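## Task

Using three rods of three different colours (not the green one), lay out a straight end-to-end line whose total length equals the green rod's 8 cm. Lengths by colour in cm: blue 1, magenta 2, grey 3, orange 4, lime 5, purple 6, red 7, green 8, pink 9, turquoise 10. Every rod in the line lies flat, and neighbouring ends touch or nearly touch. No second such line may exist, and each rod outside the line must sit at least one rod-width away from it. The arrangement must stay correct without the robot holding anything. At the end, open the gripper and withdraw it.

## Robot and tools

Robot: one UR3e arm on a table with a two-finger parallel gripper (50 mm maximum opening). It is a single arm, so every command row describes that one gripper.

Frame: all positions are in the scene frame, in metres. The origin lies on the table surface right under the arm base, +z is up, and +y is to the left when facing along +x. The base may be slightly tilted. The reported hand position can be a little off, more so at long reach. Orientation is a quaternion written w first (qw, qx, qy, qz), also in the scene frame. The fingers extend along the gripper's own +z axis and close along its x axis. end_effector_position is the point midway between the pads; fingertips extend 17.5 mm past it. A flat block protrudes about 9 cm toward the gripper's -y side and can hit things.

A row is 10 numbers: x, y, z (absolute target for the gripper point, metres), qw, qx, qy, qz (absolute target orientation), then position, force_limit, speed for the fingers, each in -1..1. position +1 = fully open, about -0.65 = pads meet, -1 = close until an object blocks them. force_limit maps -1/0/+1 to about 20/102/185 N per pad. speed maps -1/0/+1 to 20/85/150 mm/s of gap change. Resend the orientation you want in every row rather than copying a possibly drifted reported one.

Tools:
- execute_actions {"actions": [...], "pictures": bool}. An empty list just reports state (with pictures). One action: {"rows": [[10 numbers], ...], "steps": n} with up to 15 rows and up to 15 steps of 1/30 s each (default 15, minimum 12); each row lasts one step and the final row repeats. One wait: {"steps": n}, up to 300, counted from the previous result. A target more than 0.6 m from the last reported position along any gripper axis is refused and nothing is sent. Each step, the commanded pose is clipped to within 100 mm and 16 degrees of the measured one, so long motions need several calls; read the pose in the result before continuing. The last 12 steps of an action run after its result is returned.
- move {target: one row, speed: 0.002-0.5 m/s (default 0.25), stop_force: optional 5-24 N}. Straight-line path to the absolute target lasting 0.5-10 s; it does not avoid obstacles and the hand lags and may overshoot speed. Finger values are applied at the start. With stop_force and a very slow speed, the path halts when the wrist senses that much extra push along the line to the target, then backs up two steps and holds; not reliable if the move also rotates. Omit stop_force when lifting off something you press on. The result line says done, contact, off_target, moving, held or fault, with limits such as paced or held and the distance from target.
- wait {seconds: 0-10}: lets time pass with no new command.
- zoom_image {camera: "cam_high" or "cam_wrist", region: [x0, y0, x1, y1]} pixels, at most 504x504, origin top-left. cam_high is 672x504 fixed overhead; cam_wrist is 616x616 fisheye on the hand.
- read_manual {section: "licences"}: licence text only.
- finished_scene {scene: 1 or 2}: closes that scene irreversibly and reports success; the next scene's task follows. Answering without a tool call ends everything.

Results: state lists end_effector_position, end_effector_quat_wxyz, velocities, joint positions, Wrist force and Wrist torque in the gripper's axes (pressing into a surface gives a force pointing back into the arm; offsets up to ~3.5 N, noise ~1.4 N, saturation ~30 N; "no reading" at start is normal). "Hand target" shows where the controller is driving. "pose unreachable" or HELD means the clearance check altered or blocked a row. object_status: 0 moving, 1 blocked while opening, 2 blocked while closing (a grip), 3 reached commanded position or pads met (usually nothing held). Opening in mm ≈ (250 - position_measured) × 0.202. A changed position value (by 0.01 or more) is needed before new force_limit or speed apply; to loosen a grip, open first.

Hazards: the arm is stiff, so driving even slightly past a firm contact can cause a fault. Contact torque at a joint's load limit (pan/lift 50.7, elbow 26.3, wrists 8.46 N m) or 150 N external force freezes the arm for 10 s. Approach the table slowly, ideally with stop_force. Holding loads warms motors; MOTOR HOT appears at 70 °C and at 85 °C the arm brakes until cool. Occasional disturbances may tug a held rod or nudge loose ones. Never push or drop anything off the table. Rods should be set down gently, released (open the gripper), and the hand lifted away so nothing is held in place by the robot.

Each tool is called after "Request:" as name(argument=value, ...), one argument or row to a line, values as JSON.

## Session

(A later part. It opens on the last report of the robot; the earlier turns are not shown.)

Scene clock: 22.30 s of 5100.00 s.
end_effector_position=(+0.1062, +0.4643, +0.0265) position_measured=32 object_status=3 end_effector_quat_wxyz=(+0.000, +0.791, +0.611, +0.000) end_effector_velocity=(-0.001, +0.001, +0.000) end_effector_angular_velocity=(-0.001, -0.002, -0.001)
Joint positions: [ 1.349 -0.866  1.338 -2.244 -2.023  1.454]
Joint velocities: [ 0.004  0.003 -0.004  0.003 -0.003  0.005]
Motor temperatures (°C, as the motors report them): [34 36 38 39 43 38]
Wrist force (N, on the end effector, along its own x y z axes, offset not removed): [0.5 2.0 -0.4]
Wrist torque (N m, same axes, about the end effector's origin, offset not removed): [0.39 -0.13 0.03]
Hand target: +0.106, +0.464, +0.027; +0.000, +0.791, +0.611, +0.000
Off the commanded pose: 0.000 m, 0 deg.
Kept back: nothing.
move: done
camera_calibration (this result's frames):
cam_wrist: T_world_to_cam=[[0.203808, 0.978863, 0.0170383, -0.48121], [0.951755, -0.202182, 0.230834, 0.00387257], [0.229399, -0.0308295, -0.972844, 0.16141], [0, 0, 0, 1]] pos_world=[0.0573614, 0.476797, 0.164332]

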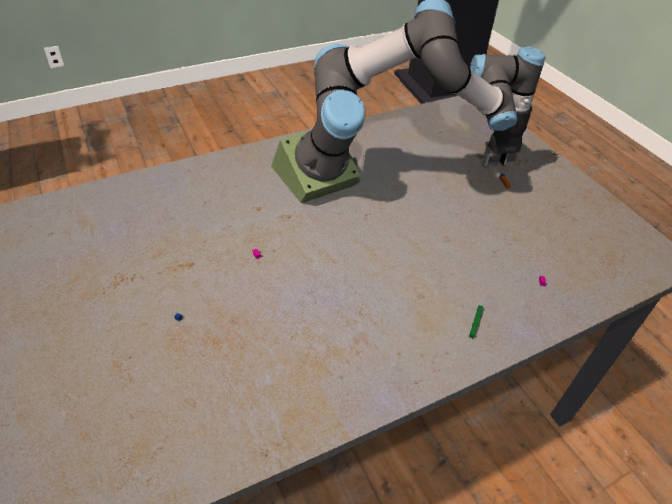

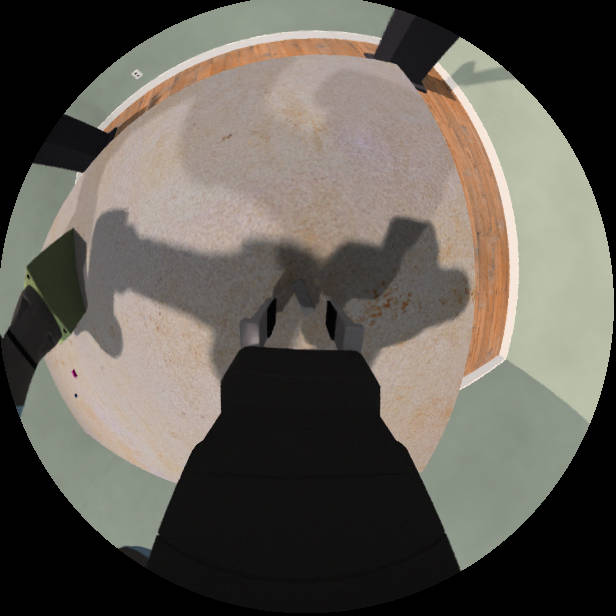

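Request:
move(
  target=[0.0847,0.4701,0.026,0,0.79,0.61,0,0.8,-0.5,0],
  speed=0.06,
)

Request:
move(
  target=[0.0847,0.4701,0.026,0,0.79,0.61,0,-1,-0.7,-0.3],
)

Request:
zoom_image(
  camera="cam_wrist",
  region=[250,260,360,370],
)

Request:
move(
  target=[0.1316,0.4578,0.026,0,0.79,0.61,0,-1,-0.7,-0.3],
  speed=0.025,
)

Request:
move(
  target=[0.1316,0.4578,0.026,0,0.79,0.61,0,0.2,-0.7,0],
)

Request:
move(
  target=[0.157,0.4512,0.026,0,0.79,0.61,0,0.2,-0.7,0],
  speed=0.06,
)

Request:
zoom_image(
  camera="cam_wrist",
  region=[250,260,360,370],
)

Scene clock: 24.00 s of 5100.00 s.
end_effector_position=(+0.0848, +0.4700, +0.0260) position_measured=32 object_status=3 end_effector_quat_wxyz=(-0.000, +0.792, +0.611, +0.000) end_effector_velocity=(-0.001, +0.001, +0.000) end_effector_angular_velocity=(+0.001, -0.002, -0.001)
Joint positions: [ 1.394 -0.829  1.314 -2.235 -2.031  1.503]
Joint velocities: [ 0.004  0.003 -0.004  0.001 -0.002  0.004]
Motor temperatures (°C, as the motors report them): [34 36 38 39 43 38]
Wrist force (N, on the end effector, along its own x y z axes, offset not removed): [-0.2 1.0 -3.0]
Wrist torque (N m, same axes, about the end effector's origin, offset not removed): [0.04 0.03 0.12]
Hand target: +0.085, +0.470, +0.026; +0.000, +0.792, +0.611, +0.000
Off the commanded pose: 0.000 m, 0 deg.
Kept back: nothing.
move: done
camera_calibration (this result's frames):
cam_wrist: T_world_to_cam=[[0.203848, 0.978855, 0.0170029, -0.482425], [0.951778, -0.202216, 0.23071, 0.0254671], [0.22927, -0.0308467, -0.972874, 0.166007], [0, 0, 0, 1]] pos_world=[0.0360418, 0.482495, 0.163831]

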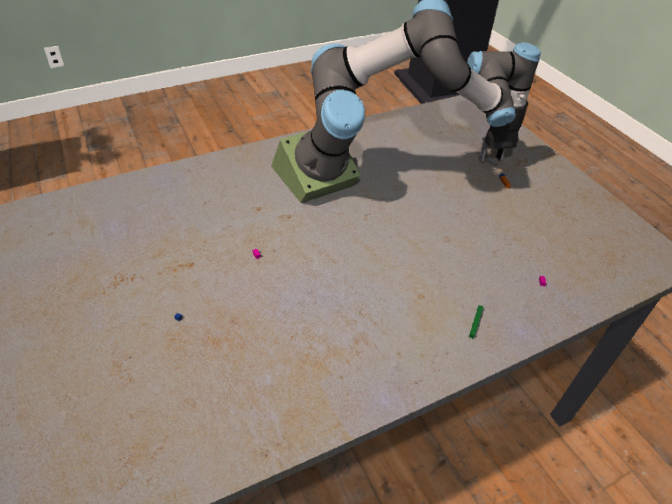

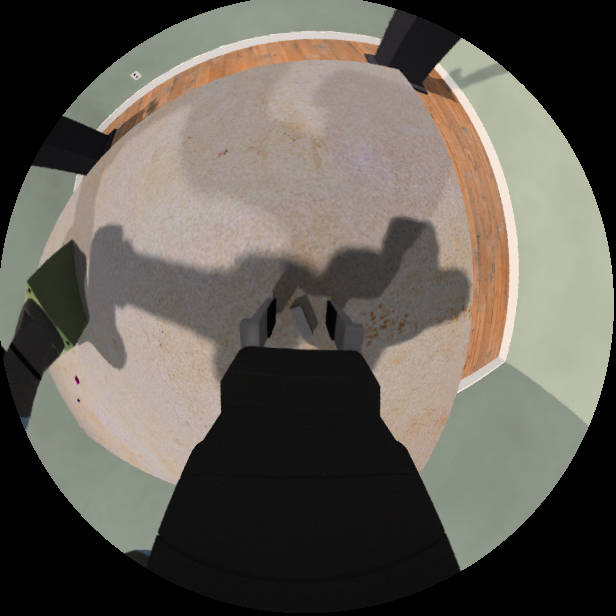

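Scene clock: 24.77 s of 5100.00 s.
end_effector_position=(+0.0847, +0.4701, +0.0260) position_measured=206 object_status=0 end_effector_quat_wxyz=(+0.000, +0.792, +0.611, +0.000) end_effector_velocity=(+0.001, +0.001, +0.001) end_effector_angular_velocity=(+0.003, -0.002, -0.002)
Joint positions: [ 1.394 -0.828  1.313 -2.235 -2.031  1.503]
Joint velocities: [-0.    -0.001 -0.001 -0.002 -0.001 -0.   ]
Motor temperatures (°C, as the motors report them): [34 36 38 39 43 38]
Wrist force (N, on the end effector, along its own x y z axes, offset not removed): [-1.5 3.8 1.1]
Wrist torque (N m, same axes, about the end effector's origin, offset not removed): [0.80 0.30 0.13]
Hand target: +0.085, +0.470, +0.026; +0.000, +0.792, +0.611, +0.000
Off the commanded pose: 0.000 m, 0 deg.
Kept back: nothing.
move: done
camera_calibration (this result's frames):
cam_wrist: T_world_to_cam=[[0.203866, 0.978852, 0.0169414, -0.482471], [0.951785, -0.202221, 0.230676, 0.0256244], [0.229224, -0.0309024, -0.972883, 0.166065], [0, 0, 0, 1]] pos_world=[0.0359042, 0.482581, 0.163825]

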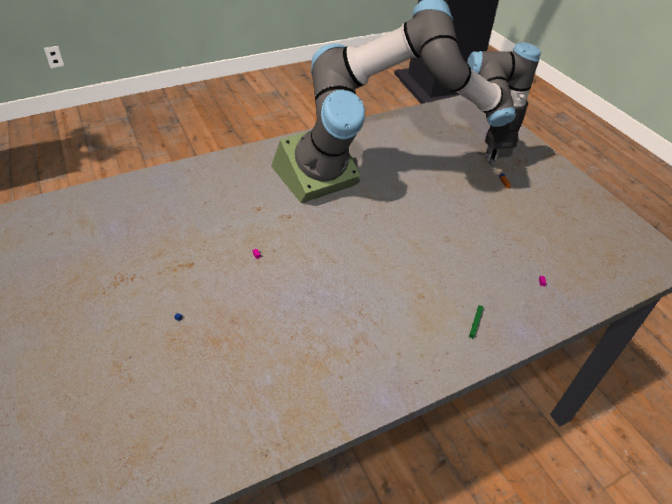

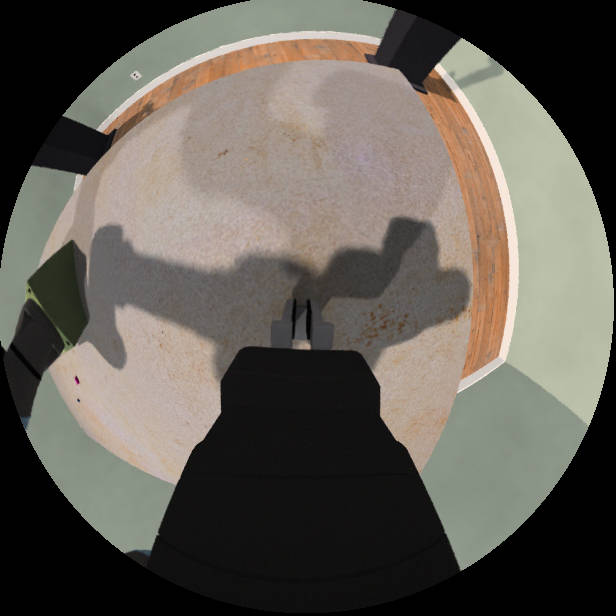

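Region (250, 260, 360, 370) of cam_wrist's 616x616 image, scaled by 4.582, with more detail than that image has.

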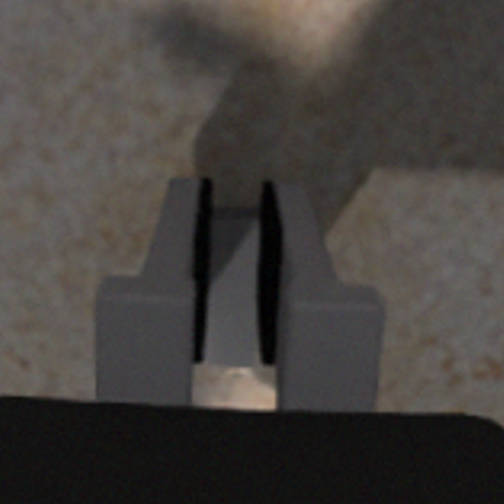

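Scene clock: 27.00 s of 5100.00 s.
end_effector_position=(+0.1314, +0.4579, +0.0260) position_measured=206 object_status=2 end_effector_quat_wxyz=(-0.000, +0.792, +0.611, -0.000) end_effector_velocity=(+0.002, -0.000, +0.000) end_effector_angular_velocity=(+0.001, +0.000, -0.000)
Joint positions: [ 1.294 -0.903  1.356 -2.25  -2.011  1.395]
Joint velocities: [-0.004 -0.004  0.001 -0.001  0.002 -0.005]
Motor temperatures (°C, as the motors report them): [34 36 38 39 43 38]
Wrist force (N, on the end effector, along its own x y z axes, offset not removed): [-3.0 0.6 1.3]
Wrist torque (N m, same axes, about the end effector's origin, offset not removed): [0.20 0.43 0.07]
Hand target: +0.132, +0.458, +0.026; -0.000, +0.792, +0.611, -0.000
Off the commanded pose: 0.000 m, 0 deg.
Kept back: nothing.
move: done
camera_calibration (this result's frames):
cam_wrist: T_world_to_cam=[[0.203893, 0.978847, 0.0168951, -0.480068], [0.951807, -0.20224, 0.23057, -0.0212835], [0.22911, -0.0309307, -0.972909, 0.155004], [0, 0, 0, 1]] pos_world=[0.0826274, 0.470403, 0.163823]

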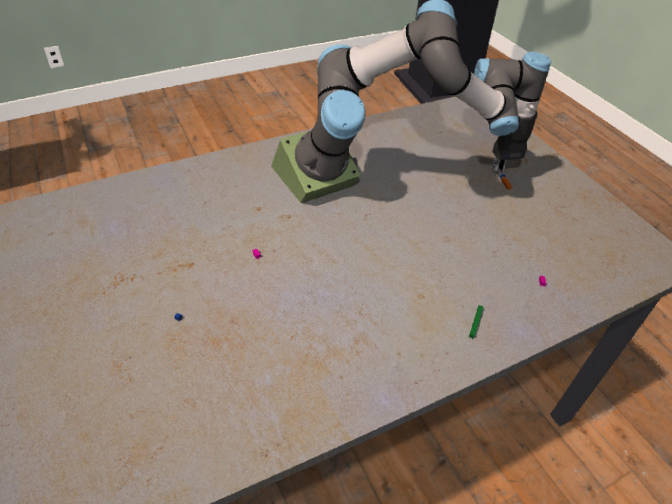

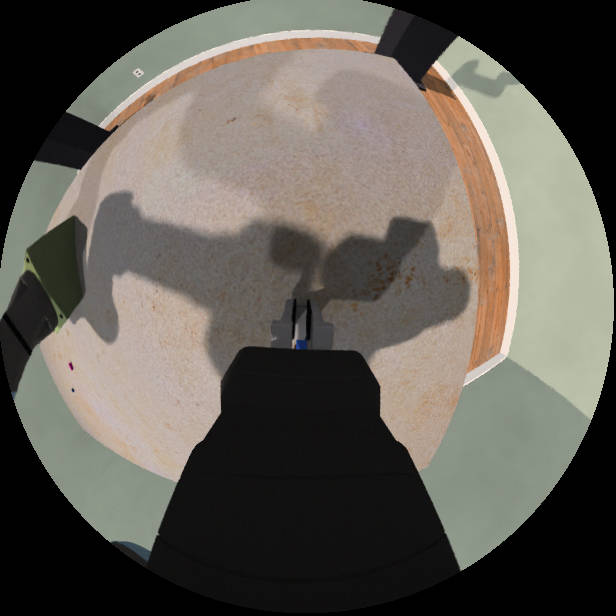

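Scene clock: 27.70 s of 5100.00 s.
end_effector_position=(+0.1316, +0.4578, +0.0260) position_measured=123 object_status=3 end_effector_quat_wxyz=(-0.000, +0.792, +0.611, -0.000) end_effector_velocity=(+0.000, +0.000, +0.000) end_effector_angular_velocity=(+0.001, -0.001, -0.000)
Joint positions: [ 1.294 -0.903  1.356 -2.251 -2.011  1.394]
Joint velocities: [ 0.    -0.001  0.    -0.    -0.    -0.   ]
Motor temperatures (°C, as the motors report them): [34 36 38 39 43 38]
Wrist force (N, on the end effector, along its own x y z axes, offset not removed): [-2.0 1.5 -1.4]
Wrist torque (N m, same axes, about the end effector's origin, offset not removed): [0.21 0.32 -0.03]
Hand target: +0.132, +0.458, +0.026; -0.000, +0.792, +0.611, -0.000
Off the commanded pose: 0.000 m, 0 deg.
Kept back: nothing.
move: done
camera_calibration (this result's frames):
cam_wrist: T_world_to_cam=[[0.203859, 0.978854, 0.0169458, -0.479996], [0.951797, -0.202217, 0.230629, -0.0214826], [0.229179, -0.030887, -0.972894, 0.154939], [0, 0, 0, 1]] pos_world=[0.08279, 0.470288, 0.163828]

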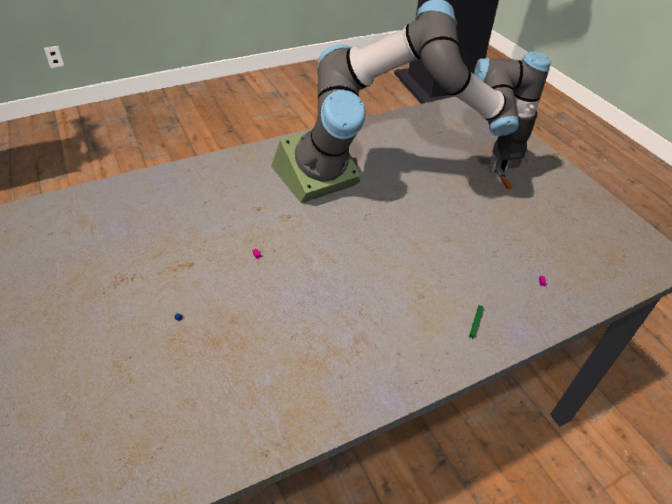

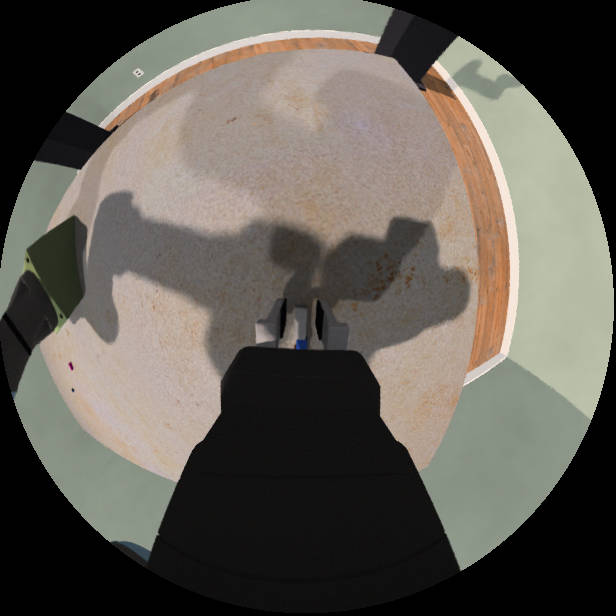

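Scene clock: 28.53 s of 5100.00 s.
end_effector_position=(+0.1568, +0.4513, +0.0260) position_measured=123 object_status=3 end_effector_quat_wxyz=(-0.000, +0.792, +0.611, -0.000) end_effector_velocity=(+0.002, -0.001, -0.000) end_effector_angular_velocity=(+0.000, +0.001, +0.000)
Joint positions: [ 1.239 -0.935  1.363 -2.25  -1.998  1.336]
Joint velocities: [-0.004 -0.002  0.001  0.     0.002 -0.005]
Motor temperatures (°C, as the motors report them): [34 36 38 39 43 38]
Wrist force (N, on the end effector, along its own x y z axes, offset not removed): [-2.8 0.6 -1.4]
Wrist torque (N m, same axes, about the end effector's origin, offset not removed): [0.13 0.51 0.17]
Hand target: +0.157, +0.451, +0.026; -0.000, +0.792, +0.611, -0.000
Off the commanded pose: 0.000 m, 0 deg.
Kept back: nothing.
move: done
camera_calibration (this result's frames):
cam_wrist: T_world_to_cam=[[0.203886, 0.978849, 0.0169045, -0.478754], [0.951793, -0.202234, 0.230634, -0.0468101], [0.229175, -0.0309336, -0.972894, 0.148968], [0, 0, 0, 1]] pos_world=[0.108025, 0.46377, 0.163819]

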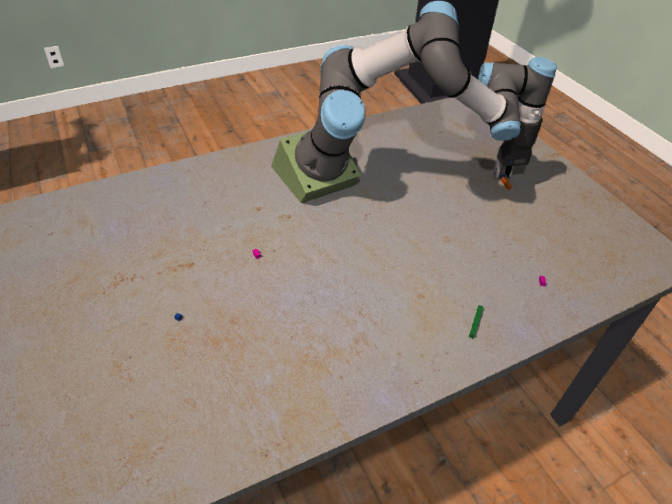

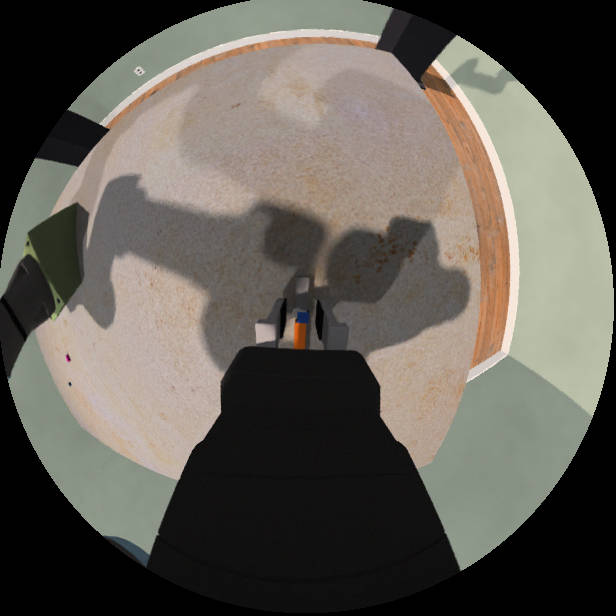

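Region (250, 260, 360, 370) of cam_wrist's 616x616 image, scaled by 4.582, with more detail than that image has.

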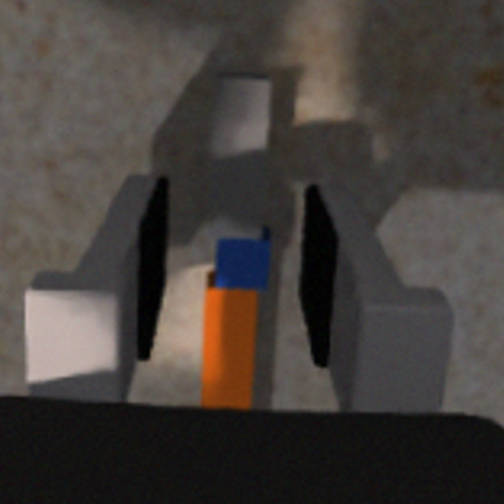

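Request:
move(
  target=[0.157,0.4512,0.026,0,0.79,0.61,0,-1,-0.8,-0.5],
)

Request:
move(
  target=[0.157,0.4512,0.026,0,0.79,0.61,0,0.3,-0.8,0],
)

Request:
move(
  target=[0.22,0.434,0.1,0,0.79,0.61,0,0.3,-0.8,0],
  speed=0.12,
)

Request:
zoom_image(
  camera="cam_wrist",
  region=[240,200,380,340],
)

Scene clock: 29.90 s of 5100.00 s.
end_effector_position=(+0.1570, +0.4512, +0.0260) position_measured=204 object_status=2 end_effector_quat_wxyz=(-0.000, +0.792, +0.611, -0.000) end_effector_velocity=(+0.001, +0.000, +0.001) end_effector_angular_velocity=(+0.001, -0.001, -0.001)
Joint positions: [ 1.239 -0.936  1.364 -2.25  -1.998  1.335]
Joint velocities: [-0.    -0.002  0.    -0.001 -0.001  0.   ]
Motor temperatures (°C, as the motors report them): [34 36 38 39 43 38]
Wrist force (N, on the end effector, along its own x y z axes, offset not removed): [-0.2 1.8 0.4]
Wrist torque (N m, same axes, about the end effector's origin, offset not removed): [0.42 0.01 0.12]
Hand target: +0.157, +0.451, +0.026; -0.000, +0.792, +0.611, -0.000
Off the commanded pose: 0.000 m, 0 deg.
Kept back: nothing.
move: done
camera_calibration (this result's frames):
cam_wrist: T_world_to_cam=[[0.203863, 0.978853, 0.0169511, -0.478715], [0.951799, -0.202223, 0.230618, -0.046993], [0.229169, -0.0308805, -0.972897, 0.148911], [0, 0, 0, 1]] pos_world=[0.108194, 0.463687, 0.163828]

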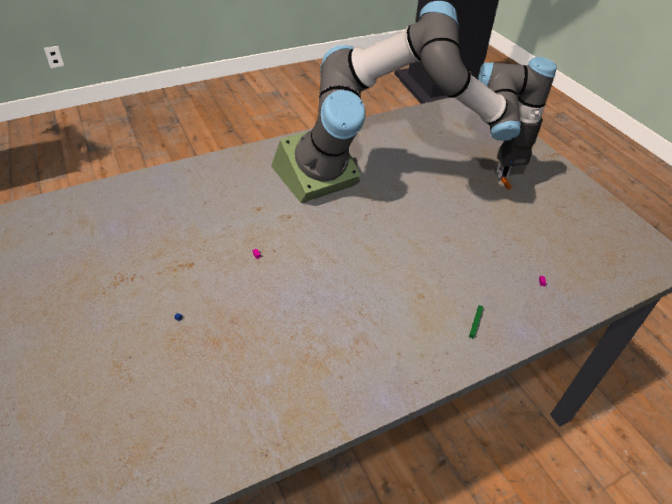

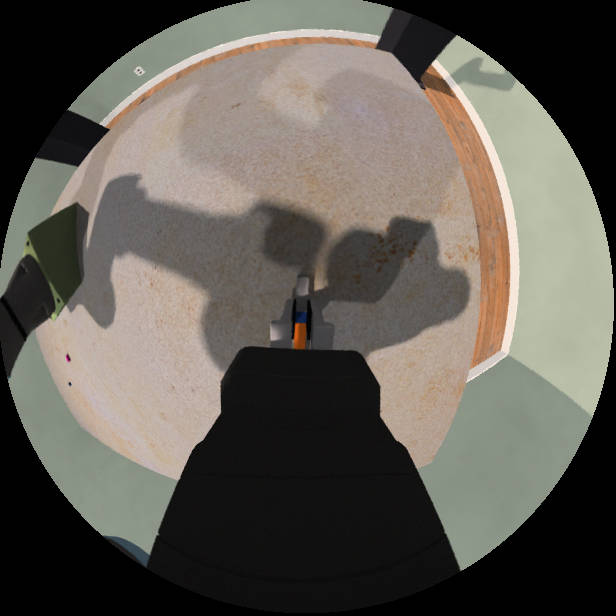

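Scene clock: 30.60 s of 5100.00 s.
end_effector_position=(+0.1570, +0.4512, +0.0260) position_measured=107 object_status=3 end_effector_quat_wxyz=(-0.000, +0.792, +0.611, -0.000) end_effector_velocity=(+0.000, +0.000, +0.000) end_effector_angular_velocity=(+0.001, -0.001, -0.001)
Joint positions: [ 1.239 -0.936  1.364 -2.25  -1.998  1.335]
Joint velocities: [-0.    -0.001  0.    -0.    -0.    -0.   ]
Motor temperatures (°C, as the motors report them): [34 36 38 39 43 38]
Wrist force (N, on the end effector, along its own x y z axes, offset not removed): [-0.4 2.0 0.9]
Wrist torque (N m, same axes, about the end effector's origin, offset not removed): [0.40 -0.01 0.12]
Hand target: +0.157, +0.451, +0.026; -0.000, +0.792, +0.611, -0.000
Off the commanded pose: 0.000 m, 0 deg.
Kept back: nothing.
move: done
camera_calibration (this result's frames):
cam_wrist: T_world_to_cam=[[0.203863, 0.978853, 0.0169534, -0.478714], [0.951799, -0.202223, 0.230619, -0.046993], [0.22917, -0.0308784, -0.972897, 0.148911], [0, 0, 0, 1]] pos_world=[0.108194, 0.463686, 0.163828]

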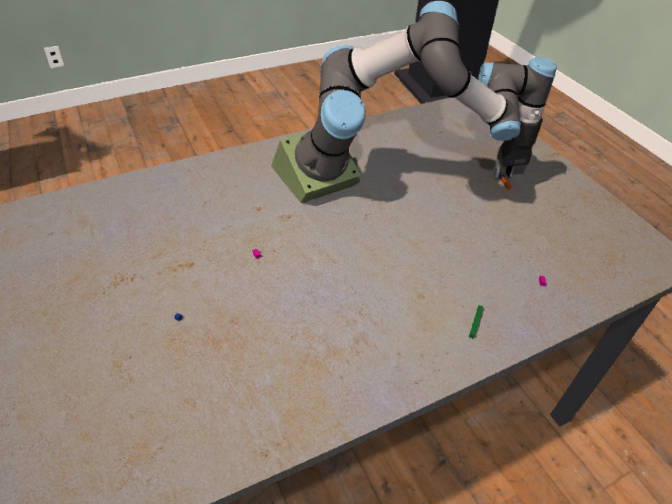

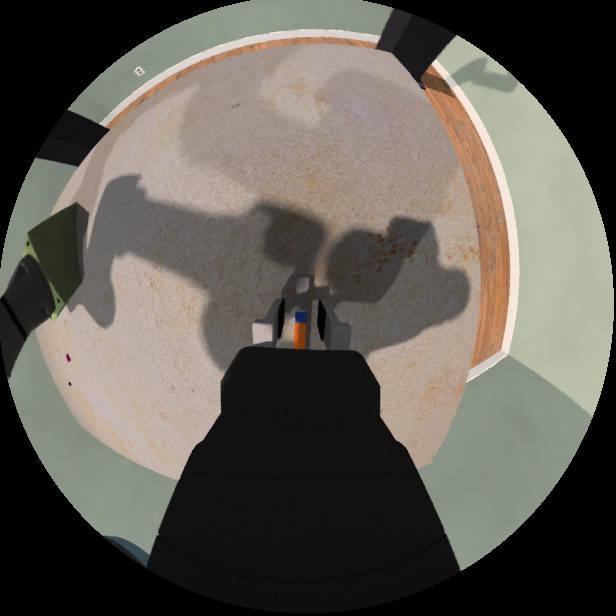

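Scene clock: 31.90 s of 5100.00 s.
end_effector_position=(+0.2199, +0.4341, +0.0998) position_measured=107 object_status=3 end_effector_quat_wxyz=(-0.000, +0.792, +0.611, +0.000) end_effector_velocity=(+0.001, -0.001, +0.001) end_effector_angular_velocity=(-0.003, +0.001, +0.001)
Joint positions: [ 1.172 -1.104  1.188 -1.936 -1.98   1.265]
Joint velocities: [-0.001  0.    -0.01   0.013 -0.    -0.   ]
Motor temperatures (°C, as the motors report them): [34 36 38 39 43 38]
Wrist force (N, on the end effector, along its own x y z axes, offset not removed): [-0.8 1.6 -0.1]
Wrist torque (N m, same axes, about the end effector's origin, offset not removed): [0.32 0.13 0.03]
Hand target: +0.220, +0.434, +0.100; -0.000, +0.792, +0.611, -0.000
Off the commanded pose: 0.000 m, 0 deg.
Kept back: nothing.
move: done
camera_calibration (this result's frames):
cam_wrist: T_world_to_cam=[[0.203902, 0.978841, 0.017164, -0.476102], [0.951772, -0.202308, 0.230654, -0.127344], [0.229246, -0.0306944, -0.972885, 0.2057], [0, 0, 0, 1]] pos_world=[0.171125, 0.446579, 0.237666]

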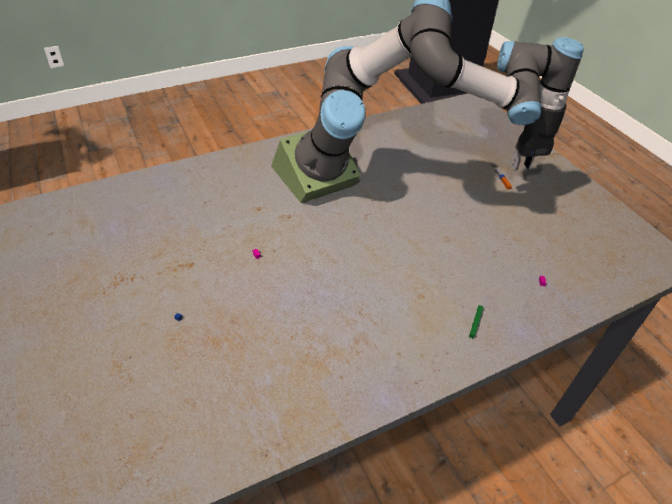

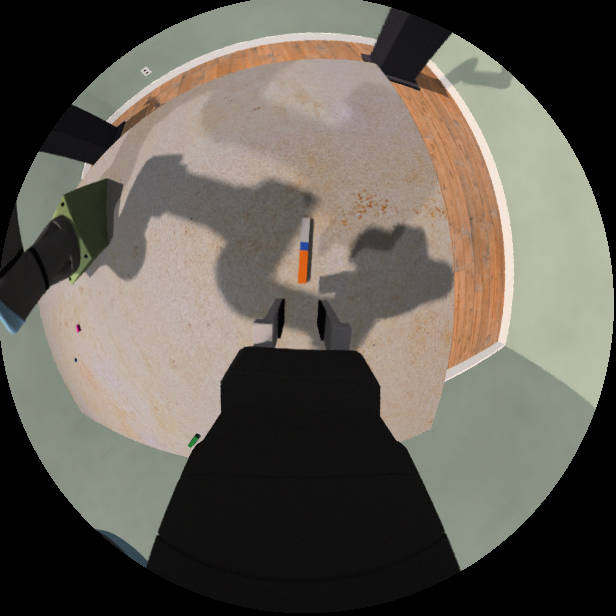

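Region (240, 200, 380, 340) of cam_wrist's 616x616 image, scaled by 3.600, with more detail than that image has.

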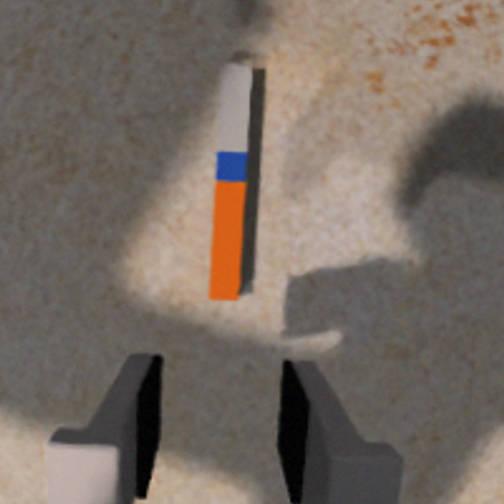

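Request:
finished_scene(
  scene=2,
)

The scene is finished: the task was done.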